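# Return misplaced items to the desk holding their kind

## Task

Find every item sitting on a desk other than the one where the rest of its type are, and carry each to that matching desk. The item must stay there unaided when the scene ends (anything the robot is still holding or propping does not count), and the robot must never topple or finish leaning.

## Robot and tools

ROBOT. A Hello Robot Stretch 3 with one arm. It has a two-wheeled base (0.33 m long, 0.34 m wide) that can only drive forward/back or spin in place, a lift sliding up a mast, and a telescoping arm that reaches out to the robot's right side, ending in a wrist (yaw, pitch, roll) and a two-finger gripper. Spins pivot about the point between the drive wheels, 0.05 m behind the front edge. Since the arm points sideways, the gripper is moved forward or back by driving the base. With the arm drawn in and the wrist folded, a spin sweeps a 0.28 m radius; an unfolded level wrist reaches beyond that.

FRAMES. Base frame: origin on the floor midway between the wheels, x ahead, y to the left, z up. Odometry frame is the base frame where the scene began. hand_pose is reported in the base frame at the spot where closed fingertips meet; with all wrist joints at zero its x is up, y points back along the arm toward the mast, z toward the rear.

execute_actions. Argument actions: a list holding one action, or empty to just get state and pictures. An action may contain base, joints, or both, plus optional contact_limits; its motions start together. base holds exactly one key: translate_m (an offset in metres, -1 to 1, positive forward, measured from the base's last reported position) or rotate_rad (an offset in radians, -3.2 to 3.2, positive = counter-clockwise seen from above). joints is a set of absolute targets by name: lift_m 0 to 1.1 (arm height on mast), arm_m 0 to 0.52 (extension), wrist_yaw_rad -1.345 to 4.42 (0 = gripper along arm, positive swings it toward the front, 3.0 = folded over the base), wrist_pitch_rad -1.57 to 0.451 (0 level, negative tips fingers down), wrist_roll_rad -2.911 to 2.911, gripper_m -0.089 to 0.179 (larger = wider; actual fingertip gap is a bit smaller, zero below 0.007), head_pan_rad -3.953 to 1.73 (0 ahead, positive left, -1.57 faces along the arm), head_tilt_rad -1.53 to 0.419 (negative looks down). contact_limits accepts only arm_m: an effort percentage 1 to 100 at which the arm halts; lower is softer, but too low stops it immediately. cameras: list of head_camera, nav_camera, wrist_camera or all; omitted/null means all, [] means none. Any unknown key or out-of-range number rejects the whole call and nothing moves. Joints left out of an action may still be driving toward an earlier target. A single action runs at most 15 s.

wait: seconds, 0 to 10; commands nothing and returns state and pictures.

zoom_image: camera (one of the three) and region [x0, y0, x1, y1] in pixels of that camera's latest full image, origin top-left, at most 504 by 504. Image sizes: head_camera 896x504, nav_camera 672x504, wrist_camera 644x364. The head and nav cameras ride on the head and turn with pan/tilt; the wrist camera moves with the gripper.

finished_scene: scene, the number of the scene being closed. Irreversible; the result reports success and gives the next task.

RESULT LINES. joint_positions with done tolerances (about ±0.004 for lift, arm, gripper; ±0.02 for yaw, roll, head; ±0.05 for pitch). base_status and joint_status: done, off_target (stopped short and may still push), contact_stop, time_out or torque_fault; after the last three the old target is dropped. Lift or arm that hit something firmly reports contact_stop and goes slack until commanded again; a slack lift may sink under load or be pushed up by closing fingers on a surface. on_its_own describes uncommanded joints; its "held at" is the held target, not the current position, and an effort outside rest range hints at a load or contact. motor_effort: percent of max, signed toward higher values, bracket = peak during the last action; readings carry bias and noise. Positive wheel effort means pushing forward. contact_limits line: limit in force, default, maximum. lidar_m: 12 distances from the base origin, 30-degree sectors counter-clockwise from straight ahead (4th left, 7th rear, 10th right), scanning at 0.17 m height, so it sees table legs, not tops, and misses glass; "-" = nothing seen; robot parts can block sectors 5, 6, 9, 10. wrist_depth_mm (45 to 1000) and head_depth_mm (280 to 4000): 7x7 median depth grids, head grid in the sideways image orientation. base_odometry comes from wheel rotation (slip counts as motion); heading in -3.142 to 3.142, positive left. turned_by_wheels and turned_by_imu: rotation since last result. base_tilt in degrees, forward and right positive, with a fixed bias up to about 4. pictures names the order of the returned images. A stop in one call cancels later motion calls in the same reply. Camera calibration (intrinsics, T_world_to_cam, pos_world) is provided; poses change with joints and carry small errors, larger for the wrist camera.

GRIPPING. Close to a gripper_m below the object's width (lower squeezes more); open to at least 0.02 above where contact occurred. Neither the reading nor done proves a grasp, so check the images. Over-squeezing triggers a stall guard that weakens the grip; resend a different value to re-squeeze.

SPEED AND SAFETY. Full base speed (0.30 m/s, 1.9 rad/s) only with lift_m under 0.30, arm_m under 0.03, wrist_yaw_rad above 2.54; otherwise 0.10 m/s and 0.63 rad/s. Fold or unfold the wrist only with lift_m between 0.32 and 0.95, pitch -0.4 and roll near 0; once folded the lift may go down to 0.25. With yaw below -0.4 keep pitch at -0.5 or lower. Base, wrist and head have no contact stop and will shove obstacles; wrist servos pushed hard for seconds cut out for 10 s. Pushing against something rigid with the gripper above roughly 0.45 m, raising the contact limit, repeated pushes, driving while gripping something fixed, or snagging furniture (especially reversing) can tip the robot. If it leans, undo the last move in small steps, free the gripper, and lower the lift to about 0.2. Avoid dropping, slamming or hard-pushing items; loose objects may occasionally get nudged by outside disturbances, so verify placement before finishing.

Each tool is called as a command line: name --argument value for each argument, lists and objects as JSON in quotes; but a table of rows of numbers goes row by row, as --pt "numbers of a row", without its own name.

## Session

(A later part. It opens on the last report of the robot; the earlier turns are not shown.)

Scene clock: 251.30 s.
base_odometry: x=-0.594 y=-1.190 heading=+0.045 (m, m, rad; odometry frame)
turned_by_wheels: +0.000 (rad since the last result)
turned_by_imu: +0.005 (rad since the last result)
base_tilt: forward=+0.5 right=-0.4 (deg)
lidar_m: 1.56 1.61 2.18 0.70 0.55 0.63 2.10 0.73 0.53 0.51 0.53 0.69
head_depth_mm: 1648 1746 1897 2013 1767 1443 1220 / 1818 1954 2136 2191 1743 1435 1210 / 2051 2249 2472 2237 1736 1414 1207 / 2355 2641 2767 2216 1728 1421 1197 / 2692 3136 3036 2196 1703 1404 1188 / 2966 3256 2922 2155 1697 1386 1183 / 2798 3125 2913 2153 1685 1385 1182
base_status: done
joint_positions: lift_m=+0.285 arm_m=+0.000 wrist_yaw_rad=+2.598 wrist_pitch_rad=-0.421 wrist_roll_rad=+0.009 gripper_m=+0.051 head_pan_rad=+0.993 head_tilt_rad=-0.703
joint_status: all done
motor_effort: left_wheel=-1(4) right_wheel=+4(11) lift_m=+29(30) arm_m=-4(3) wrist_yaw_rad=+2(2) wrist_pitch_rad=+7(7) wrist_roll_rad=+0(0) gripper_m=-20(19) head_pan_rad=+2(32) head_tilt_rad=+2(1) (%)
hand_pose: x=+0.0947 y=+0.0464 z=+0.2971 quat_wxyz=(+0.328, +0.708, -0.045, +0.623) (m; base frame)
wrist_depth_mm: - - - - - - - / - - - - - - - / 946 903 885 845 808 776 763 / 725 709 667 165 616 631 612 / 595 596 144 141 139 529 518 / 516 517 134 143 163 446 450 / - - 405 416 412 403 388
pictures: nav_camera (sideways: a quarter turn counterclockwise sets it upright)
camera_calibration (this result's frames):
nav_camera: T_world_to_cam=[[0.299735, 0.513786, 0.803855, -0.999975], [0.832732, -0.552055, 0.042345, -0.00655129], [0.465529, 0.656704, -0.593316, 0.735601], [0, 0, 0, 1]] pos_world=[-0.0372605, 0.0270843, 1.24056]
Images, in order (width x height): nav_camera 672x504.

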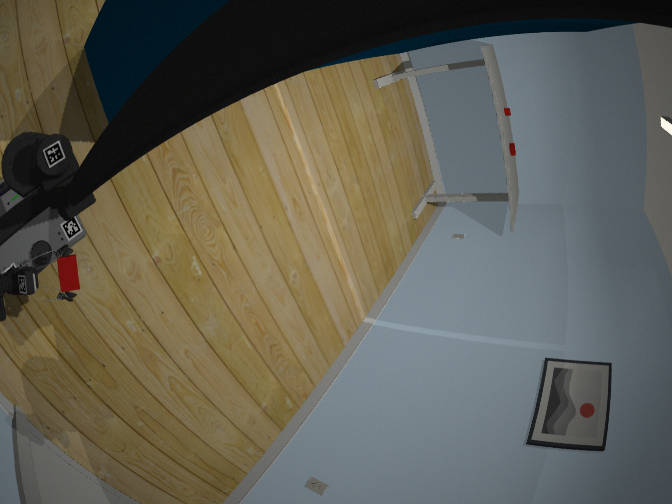

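execute_actions --actions '[{"base":{"rotate_rad":1.08},"joints":{"head_pan_rad":0.2}}]' --cameras '[]'

execute_actions --actions '[{"base":{"translate_m":1.0}}]' --cameras '[]'

execute_actions --actions '[{"base":{"translate_m":0.9}}]' --cameras '[]'

execute_actions --actions '[{"base":{"translate_m":0.3},"joints":{"lift_m":0.68}}]' --cameras '["nav_camera"]'

Scene clock: 260.87 s.
base_odometry: x=-0.594 y=-1.190 heading=+1.125 (m, m, rad; odometry frame)
turned_by_wheels: +1.080 (rad since the last result)
turned_by_imu: +1.082 (rad since the last result)
base_tilt: forward=+0.5 right=-0.4 (deg)
lidar_m: 2.24 0.63 0.48 0.65 1.88 0.72 0.53 0.51 0.53 0.71 1.56 1.63
head_depth_mm: 2287 2402 2510 2275 1765 1438 1216 / 2691 2857 2871 2238 1754 1437 1214 / 2973 3287 3110 2219 1754 1430 1208 / 2871 3344 3067 2201 1720 1417 1195 / 2802 3203 3003 2184 1716 1406 1190 / 2708 3083 2990 2138 1694 1393 1189 / 2626 2956 2860 2143 1684 1354 1159
base_status: done
joint_positions: lift_m=+0.285 arm_m=+0.000 wrist_yaw_rad=+2.598 wrist_pitch_rad=-0.421 wrist_roll_rad=+0.009 gripper_m=+0.051 head_pan_rad=+0.207 head_tilt_rad=-0.703
joint_status: all done
motor_effort: left_wheel=-1(8) right_wheel=+4(13) lift_m=+29(30) arm_m=-3(3) wrist_yaw_rad=+2(2) wrist_pitch_rad=+7(7) wrist_roll_rad=+0(0) gripper_m=-20(20) head_pan_rad=-2(29) head_tilt_rad=+1(2) (%)
hand_pose: x=+0.0947 y=+0.0464 z=+0.2971 quat_wxyz=(+0.328, +0.708, -0.045, +0.623) (m; base frame)
wrist_depth_mm: - 591 512 501 - - - / - 671 572 543 - - - / - 818 648 603 812 780 752 / 734 713 676 165 614 633 598 / 611 600 144 141 139 532 515 / 527 504 134 142 163 444 447 / - - 411 415 411 401 386
pictures: none
No camera images: the call's "cameras" was empty. Leave "cameras" out to get every camera's image.

Scene clock: 265.93 s.
base_odometry: x=-0.163 y=-0.288 heading=+1.125 (m, m, rad; odometry frame)
turned_by_wheels: +0.000 (rad since the last result)
turned_by_imu: +0.005 (rad since the last result)
base_tilt: forward=+0.5 right=-0.4 (deg)
lidar_m: 1.55 1.95 0.91 0.67 0.66 0.68 1.42 1.35 1.42 1.11 1.07 1.12
head_depth_mm: 1567 1634 1718 1817 1728 1444 1216 / 1870 1912 2072 2099 1756 1438 1210 / 2153 2269 2566 2215 1738 1428 1206 / 2100 2396 2631 2197 1724 1423 1199 / 2038 2317 2588 2201 1706 1410 1187 / 1990 2265 2542 2180 1689 1390 1187 / 1931 2160 2478 2166 1680 1382 1173
base_status: done
joint_positions: lift_m=+0.285 arm_m=+0.000 wrist_yaw_rad=+2.598 wrist_pitch_rad=-0.421 wrist_roll_rad=+0.009 gripper_m=+0.051 head_pan_rad=+0.207 head_tilt_rad=-0.703
joint_status: not commanded
motor_effort: left_wheel=-1(6) right_wheel=+4(12) lift_m=+30(30) arm_m=-2(2) wrist_yaw_rad=+2(2) wrist_pitch_rad=+7(7) wrist_roll_rad=+0(0) gripper_m=-20(20) head_pan_rad=-3(3) head_tilt_rad=+2(1) (%)
hand_pose: x=+0.0947 y=+0.0464 z=+0.2971 quat_wxyz=(+0.328, +0.708, -0.045, +0.623) (m; base frame)
wrist_depth_mm: 582 720 954 - - - - / 597 741 - - - - - / 603 769 878 846 802 776 738 / 634 705 677 165 617 628 609 / 599 595 144 141 139 528 509 / 519 510 134 142 164 440 445 / - - 401 412 409 399 390
pictures: none
No camera images: the call's "cameras" was empty. Leave "cameras" out to get every camera's image.

Scene clock: 270.77 s.
base_odometry: x=+0.226 y=+0.524 heading=+1.125 (m, m, rad; odometry frame)
turned_by_wheels: +0.000 (rad since the last result)
turned_by_imu: +0.005 (rad since the last result)
base_tilt: forward=+0.6 right=-0.3 (deg)
lidar_m: 0.94 1.59 1.40 1.12 1.09 1.13 1.58 2.15 0.89 0.66 0.65 0.68
head_depth_mm: 928 971 1016 1063 1119 1175 1163 / 1111 1161 1203 1311 1383 1380 1213 / 1362 1356 1445 1700 1683 1426 1214 / 1406 1277 1291 1959 1677 1421 1197 / 1364 1239 1744 1943 1721 1409 1188 / 1331 1226 910 1917 1698 1386 1181 / 1283 1190 895 1838 1683 1385 1182
base_status: done
joint_positions: lift_m=+0.285 arm_m=+0.000 wrist_yaw_rad=+2.598 wrist_pitch_rad=-0.421 wrist_roll_rad=+0.009 gripper_m=+0.051 head_pan_rad=+0.207 head_tilt_rad=-0.703
joint_status: not commanded
motor_effort: left_wheel=-1(4) right_wheel=+4(12) lift_m=+30(30) arm_m=-2(3) wrist_yaw_rad=+2(2) wrist_pitch_rad=+7(7) wrist_roll_rad=+0(0) gripper_m=-20(20) head_pan_rad=-2(3) head_tilt_rad=+1(2) (%)
hand_pose: x=+0.0947 y=+0.0464 z=+0.2971 quat_wxyz=(+0.328, +0.708, -0.045, +0.623) (m; base frame)
wrist_depth_mm: 898 - - - - - - / 940 - - - - - 913 / 913 919 886 835 825 760 724 / 737 714 669 165 614 629 617 / 604 594 144 141 138 533 513 / 524 508 134 142 164 451 448 / - - 408 413 412 398 388
pictures: none
No camera images: the call's "cameras" was empty. Leave "cameras" out to get every camera's image.

Scene clock: 275.20 s.
base_odometry: x=+0.355 y=+0.795 heading=+1.125 (m, m, rad; odometry frame)
turned_by_wheels: +0.000 (rad since the last result)
turned_by_imu: +0.001 (rad since the last result)
base_tilt: forward=+0.6 right=-0.4 (deg)
lidar_m: 0.73 0.93 1.35 1.26 1.24 1.27 1.79 1.80 0.70 0.52 0.50 0.52
head_depth_mm: 719 750 783 822 860 906 953 / 858 903 913 992 1071 1139 1158 / 1066 1133 799 1245 1403 1389 1209 / 1165 1264 786 1680 1687 1417 1197 / 1132 1198 777 1123 1566 1402 1193 / 1091 1167 768 1590 1686 1400 1188 / 1071 1135 755 626 1655 1388 1179
base_status: done
joint_positions: lift_m=+0.680 arm_m=+0.000 wrist_yaw_rad=+2.598 wrist_pitch_rad=-0.421 wrist_roll_rad=+0.009 gripper_m=+0.051 head_pan_rad=+0.207 head_tilt_rad=-0.703
joint_status: all done
motor_effort: left_wheel=-2(9) right_wheel=+4(12) lift_m=+38(41) arm_m=-3(3) wrist_yaw_rad=+2(2) wrist_pitch_rad=+6(7) wrist_roll_rad=+0(0) gripper_m=-20(19) head_pan_rad=-3(3) head_tilt_rad=+1(2) (%)
hand_pose: x=+0.0946 y=+0.0465 z=+0.6919 quat_wxyz=(+0.328, +0.708, -0.045, +0.623) (m; base frame)
wrist_depth_mm: - - - - - - 930 / - - - - - - - / - - - - - - - / - - - 165 - - - / - - 144 141 139 - 918 / - - 136 143 164 856 845 / - 850 811 805 784 777 736
pictures: nav_camera (sideways: a quarter turn counterclockwise sets it upright)
camera_calibration (this result's frames):
nav_camera: T_world_to_cam=[[0.57522, 0.151018, 0.803937, -1.00176], [0.197925, -0.979302, 0.0423439, -0.00267761], [0.793692, 0.134762, -0.593204, 0.733454], [0, 0, 0, 1]] pos_world=[-0.0053734, 0.04982, 1.24056]
Images, in order (width x height): nav_camera 672x504.

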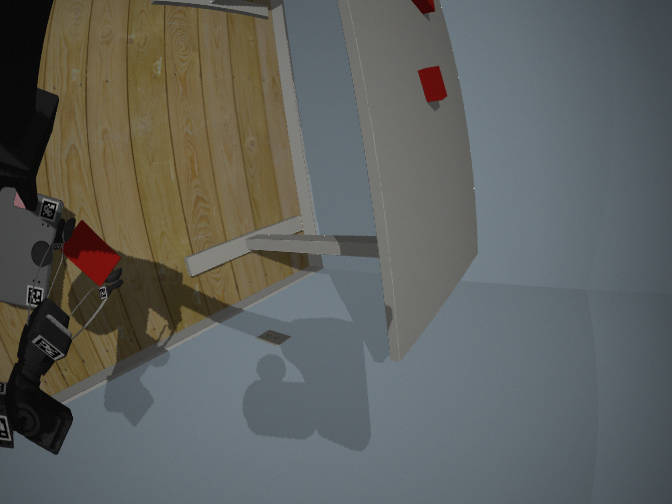

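execute_actions --actions '[{"base":{"rotate_rad":2.06},"joints":{"lift_m":1.04,"wrist_yaw_rad":0.0,"head_pan_rad":-1.5}}]' --cameras '["wrist_camera"]'

execute_actions --actions '[{"joints":{"arm_m":0.42,"wrist_pitch_rad":-0.5,"lift_m":1.015}}]' --cameras '["wrist_camera","head_camera"]'

Scene clock: 282.80 s.
base_odometry: x=+0.355 y=+0.795 heading=-3.099 (m, m, rad; odometry frame)
turned_by_wheels: +2.060 (rad since the last result)
turned_by_imu: +2.069 (rad since the last result)
base_tilt: forward=+0.5 right=-0.5 (deg)
lidar_m: 1.22 1.26 1.72 2.08 0.73 0.52 0.50 0.52 0.71 0.91 1.37 1.27
head_depth_mm: 1093 1187 - - - - 1190 / 1099 1190 - - - - 1160 / 1109 1202 - - - - 1160 / 1113 1186 836 386 1648 1417 1202 / 1115 1192 779 645 1707 1413 1194 / 1123 1199 769 1657 1696 1403 1182 / 1124 1197 759 1656 1683 1392 1175
base_status: done
joint_positions: lift_m=+1.040 arm_m=+0.000 wrist_yaw_rad=+0.002 wrist_pitch_rad=-0.421 wrist_roll_rad=+0.009 gripper_m=+0.051 head_pan_rad=-1.493 head_tilt_rad=-0.703
joint_status: all done
motor_effort: left_wheel=-1(6) right_wheel=+4(7) lift_m=+38(39) arm_m=-3(3) wrist_yaw_rad=-2(4) wrist_pitch_rad=+7(7) wrist_roll_rad=+0(0) gripper_m=-20(20) head_pan_rad=-3(32) head_tilt_rad=+2(2) (%)
hand_pose: x=-0.0210 y=-0.3693 z=+1.0519 quat_wxyz=(+0.689, +0.148, -0.694, -0.148) (m; base frame)
wrist_depth_mm: 892 911 925 928 910 725 503 / 670 601 648 607 581 613 519 / 516 495 471 455 435 415 470 / 400 381 366 165 373 711 539 / - - 144 141 139 766 553 / - - 136 142 164 896 565 / - - - - - 877 527
pictures: wrist_camera
camera_calibration (this result's frames):
wrist_camera: T_world_to_cam=[[-0.992974, 0.0796734, -0.0874892, 0.0995783], [0.117655, 0.585855, -0.80183, 1.0862], [-0.0126286, -0.80649, -0.591113, 0.491789], [0, 0, 0, 1]] pos_world=[-0.0227075, -0.247666, 1.17036]
Images, in order (width x height): wrist_camera 644x364.

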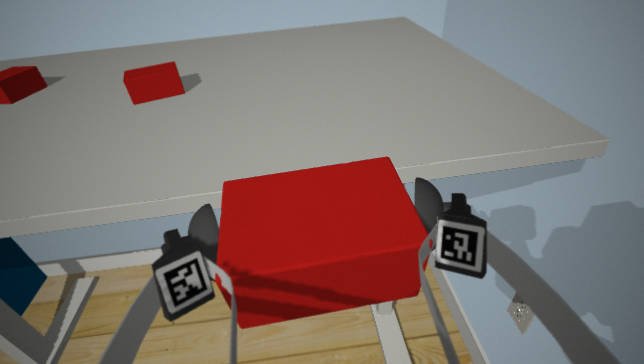

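Scene clock: 287.10 s.
base_odometry: x=+0.355 y=+0.795 heading=-3.099 (m, m, rad; odometry frame)
turned_by_wheels: +0.000 (rad since the last result)
turned_by_imu: +0.000 (rad since the last result)
base_tilt: forward=+0.5 right=-0.4 (deg)
lidar_m: 1.22 1.26 1.71 2.08 0.73 0.52 0.50 0.52 0.71 0.91 1.37 1.28
head_depth_mm: 1085 - 822 673 1483 1369 1193 / 1081 - 812 665 1603 1430 1205 / 1102 - 755 1623 1717 1388 1203 / 1115 1186 745 1624 1740 1417 1199 / 1117 1195 776 1633 1704 1401 1195 / 1124 1196 768 1649 1698 1398 1183 / 1123 1193 760 1666 1674 1396 1178
base_status: not commanded
joint_positions: lift_m=+1.015 arm_m=+0.420 wrist_yaw_rad=+0.002 wrist_pitch_rad=-0.516 wrist_roll_rad=+0.009 gripper_m=+0.051 head_pan_rad=-1.493 head_tilt_rad=-0.703
joint_status: all done
motor_effort: left_wheel=-1(1) right_wheel=+4(4) lift_m=+29(31) arm_m=+5(5) wrist_yaw_rad=-1(2) wrist_pitch_rad=+5(6) wrist_roll_rad=+0(0) gripper_m=-20(20) head_pan_rad=-2(2) head_tilt_rad=+2(2) (%)
hand_pose: x=-0.0212 y=-0.7757 z=+1.0064 quat_wxyz=(+0.681, +0.180, -0.686, -0.181) (m; base frame)
wrist_depth_mm: 553 571 566 538 520 533 499 / 455 443 426 411 391 377 388 / 357 345 334 324 315 307 300 / 279 284 271 165 252 255 252 / 244 243 144 141 139 222 216 / 213 213 136 143 163 191 191 / 188 184 180 179 176 174 170
pictures: head_camera (sideways: a quarter turn clockwise sets it upright), wrist_camera
camera_calibration (this result's frames):
head_camera: T_world_to_cam=[[-0.105984, 0.575934, -0.810597, 1.07714], [0.993248, 0.0999956, -0.0588182, 0.078852], [0.0471808, -0.811358, -0.582643, 0.71046], [0, 0, 0, 1]] pos_world=[0.00232007, -0.051807, 1.29171]
wrist_camera: T_world_to_cam=[[-0.992921, 0.0884813, -0.0792423, 0.126301], [0.118019, 0.659635, -0.742262, 1.28511], [-0.0134054, -0.74636, -0.665407, 0.258553], [0, 0, 0, 1]] pos_world=[-0.0227954, -0.665906, 1.13594]
Images, in order (width x height): head_camera 896x504, wrist_camera 644x364.

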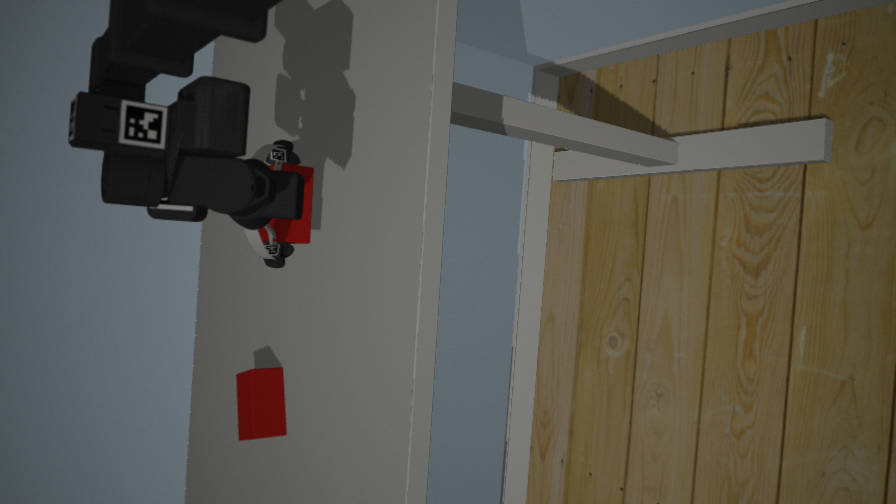

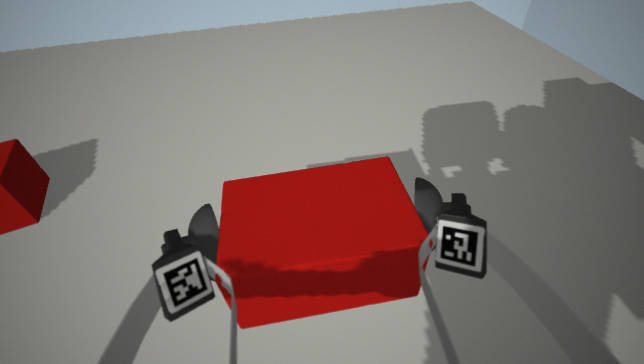

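execute_actions --actions '[{"joints":{"lift_m":0.989}}]' --cameras '[]'

execute_actions --actions '[{"joints":{"gripper_m":0.15}}]' --cameras '[]'

execute_actions --actions '[{"joints":{"arm_m":0.32,"lift_m":1.03}}]' --cameras '["wrist_camera"]'

Scene clock: 290.83 s.
base_odometry: x=+0.355 y=+0.795 heading=-3.099 (m, m, rad; odometry frame)
turned_by_wheels: +0.000 (rad since the last result)
turned_by_imu: +0.000 (rad since the last result)
base_tilt: forward=+0.5 right=-0.4 (deg)
lidar_m: 1.22 1.27 1.71 2.08 0.73 0.52 0.50 0.52 0.70 0.91 1.37 1.28
head_depth_mm: 1095 - 777 671 1498 1373 1194 / 1096 - 805 664 1615 1420 1206 / 1104 - 724 1610 1709 1392 1209 / 1116 1190 748 1625 1726 1420 1201 / 1119 1193 777 1642 1696 1401 1191 / 1123 1190 769 1653 1708 1396 1188 / 1134 1196 756 1654 1687 1385 1173
base_status: not commanded
joint_positions: lift_m=+0.989 arm_m=+0.420 wrist_yaw_rad=+0.002 wrist_pitch_rad=-0.516 wrist_roll_rad=+0.009 gripper_m=+0.051 head_pan_rad=-1.493 head_tilt_rad=-0.703
joint_status: all done
motor_effort: left_wheel=-1(1) right_wheel=+4(4) lift_m=+29(26) arm_m=+5(4) wrist_yaw_rad=-1(1) wrist_pitch_rad=+6(6) wrist_roll_rad=+0(0) gripper_m=-20(20) head_pan_rad=-2(2) head_tilt_rad=+1(2) (%)
hand_pose: x=-0.0212 y=-0.7756 z=+0.9804 quat_wxyz=(+0.681, +0.181, -0.686, -0.181) (m; base frame)
wrist_depth_mm: 540 518 497 470 454 429 480 / 394 379 366 348 338 324 318 / 302 295 287 281 272 263 256 / 249 244 232 166 218 221 216 / 212 210 144 141 139 191 186 / 183 183 136 143 161 165 165 / 161 158 155 154 152 148 147
pictures: none
No camera images: the call's "cameras" was empty. Leave "cameras" out to get every camera's image.

Scene clock: 292.33 s.
base_odometry: x=+0.355 y=+0.795 heading=-3.099 (m, m, rad; odometry frame)
turned_by_wheels: +0.000 (rad since the last result)
turned_by_imu: +0.000 (rad since the last result)
base_tilt: forward=+0.6 right=-0.4 (deg)
lidar_m: 1.22 1.26 1.71 2.08 0.73 0.53 0.50 0.52 0.71 0.91 1.37 1.28
head_depth_mm: 1092 - 777 673 1491 1375 1194 / 1097 - 793 664 1610 1424 1204 / 1106 - 725 1622 1716 1382 1207 / 1117 1189 746 1626 1740 1419 1197 / 1124 1188 779 1639 1727 1415 1195 / 1128 1196 767 1648 1699 1397 1184 / 1130 1196 757 1662 1689 1396 1174
base_status: not commanded
joint_positions: lift_m=+0.989 arm_m=+0.420 wrist_yaw_rad=+0.002 wrist_pitch_rad=-0.516 wrist_roll_rad=+0.009 gripper_m=+0.150 head_pan_rad=-1.493 head_tilt_rad=-0.703
joint_status: all done
motor_effort: left_wheel=-1(1) right_wheel=+4(4) lift_m=+29(29) arm_m=+5(5) wrist_yaw_rad=-1(1) wrist_pitch_rad=+5(5) wrist_roll_rad=+0(0) gripper_m=+0(83) head_pan_rad=-2(2) head_tilt_rad=+2(1) (%)
hand_pose: x=-0.0212 y=-0.7756 z=+0.9804 quat_wxyz=(+0.681, +0.181, -0.686, -0.181) (m; base frame)
wrist_depth_mm: 549 526 496 473 452 431 484 / 395 377 366 352 337 327 316 / 305 298 288 280 271 267 258 / 248 244 233 167 219 226 216 / 212 213 154 143 146 - 188 / 183 - 142 144 162 165 164 / 163 157 156 154 151 149 145
pictures: none
No camera images: the call's "cameras" was empty. Leave "cameras" out to get every camera's image.

Scene clock: 294.30 s.
base_odometry: x=+0.355 y=+0.795 heading=-3.099 (m, m, rad; odometry frame)
turned_by_wheels: +0.000 (rad since the last result)
turned_by_imu: +0.000 (rad since the last result)
base_tilt: forward=+0.5 right=-0.4 (deg)
lidar_m: 1.23 1.26 1.71 2.08 0.73 0.52 0.50 0.52 0.71 0.91 1.37 1.28
head_depth_mm: 1079 1202 822 673 1489 1365 1196 / 1075 - 771 665 1600 1426 1204 / 1091 - 722 1619 1717 1381 1209 / 1111 1185 749 1631 1728 1417 1192 / 1115 1191 780 1643 1705 1405 1196 / 1126 1197 767 1659 1704 1394 1188 / 1131 1196 758 1665 1700 1385 1181
base_status: not commanded
joint_positions: lift_m=+1.030 arm_m=+0.320 wrist_yaw_rad=+0.002 wrist_pitch_rad=-0.516 wrist_roll_rad=+0.009 gripper_m=+0.150 head_pan_rad=-1.493 head_tilt_rad=-0.703
joint_status: all done
motor_effort: left_wheel=-1(1) right_wheel=+4(4) lift_m=+38(38) arm_m=-3(4) wrist_yaw_rad=-1(1) wrist_pitch_rad=+6(6) wrist_roll_rad=+0(0) gripper_m=+0(0) head_pan_rad=-2(3) head_tilt_rad=+1(2) (%)
hand_pose: x=-0.0212 y=-0.6761 z=+1.0211 quat_wxyz=(+0.681, +0.181, -0.686, -0.181) (m; base frame)
wrist_depth_mm: 631 639 615 591 554 613 501 / 496 472 458 438 426 406 469 / 316 371 362 272 343 330 320 / 312 305 289 241 283 285 270 / 266 268 254 249 244 - 234 / 230 - 222 219 215 209 206 / 205 197 196 194 191 187 183
pictures: wrist_camera
camera_calibration (this result's frames):
wrist_camera: T_world_to_cam=[[-0.992921, 0.0884973, -0.0792268, 0.11865], [0.118021, 0.659762, -0.742149, 1.23031], [-0.0134073, -0.746245, -0.665536, 0.34278], [0, 0, 0, 1]] pos_world=[-0.0227956, -0.566413, 1.1506]
Images, in order (width x height): wrist_camera 644x364.

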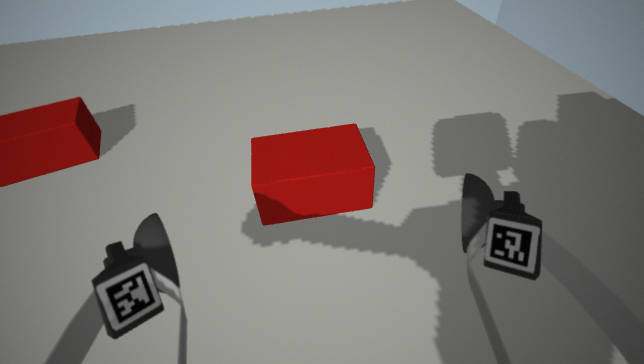

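finished_scene --scene 1

The scene is finished: the task was done.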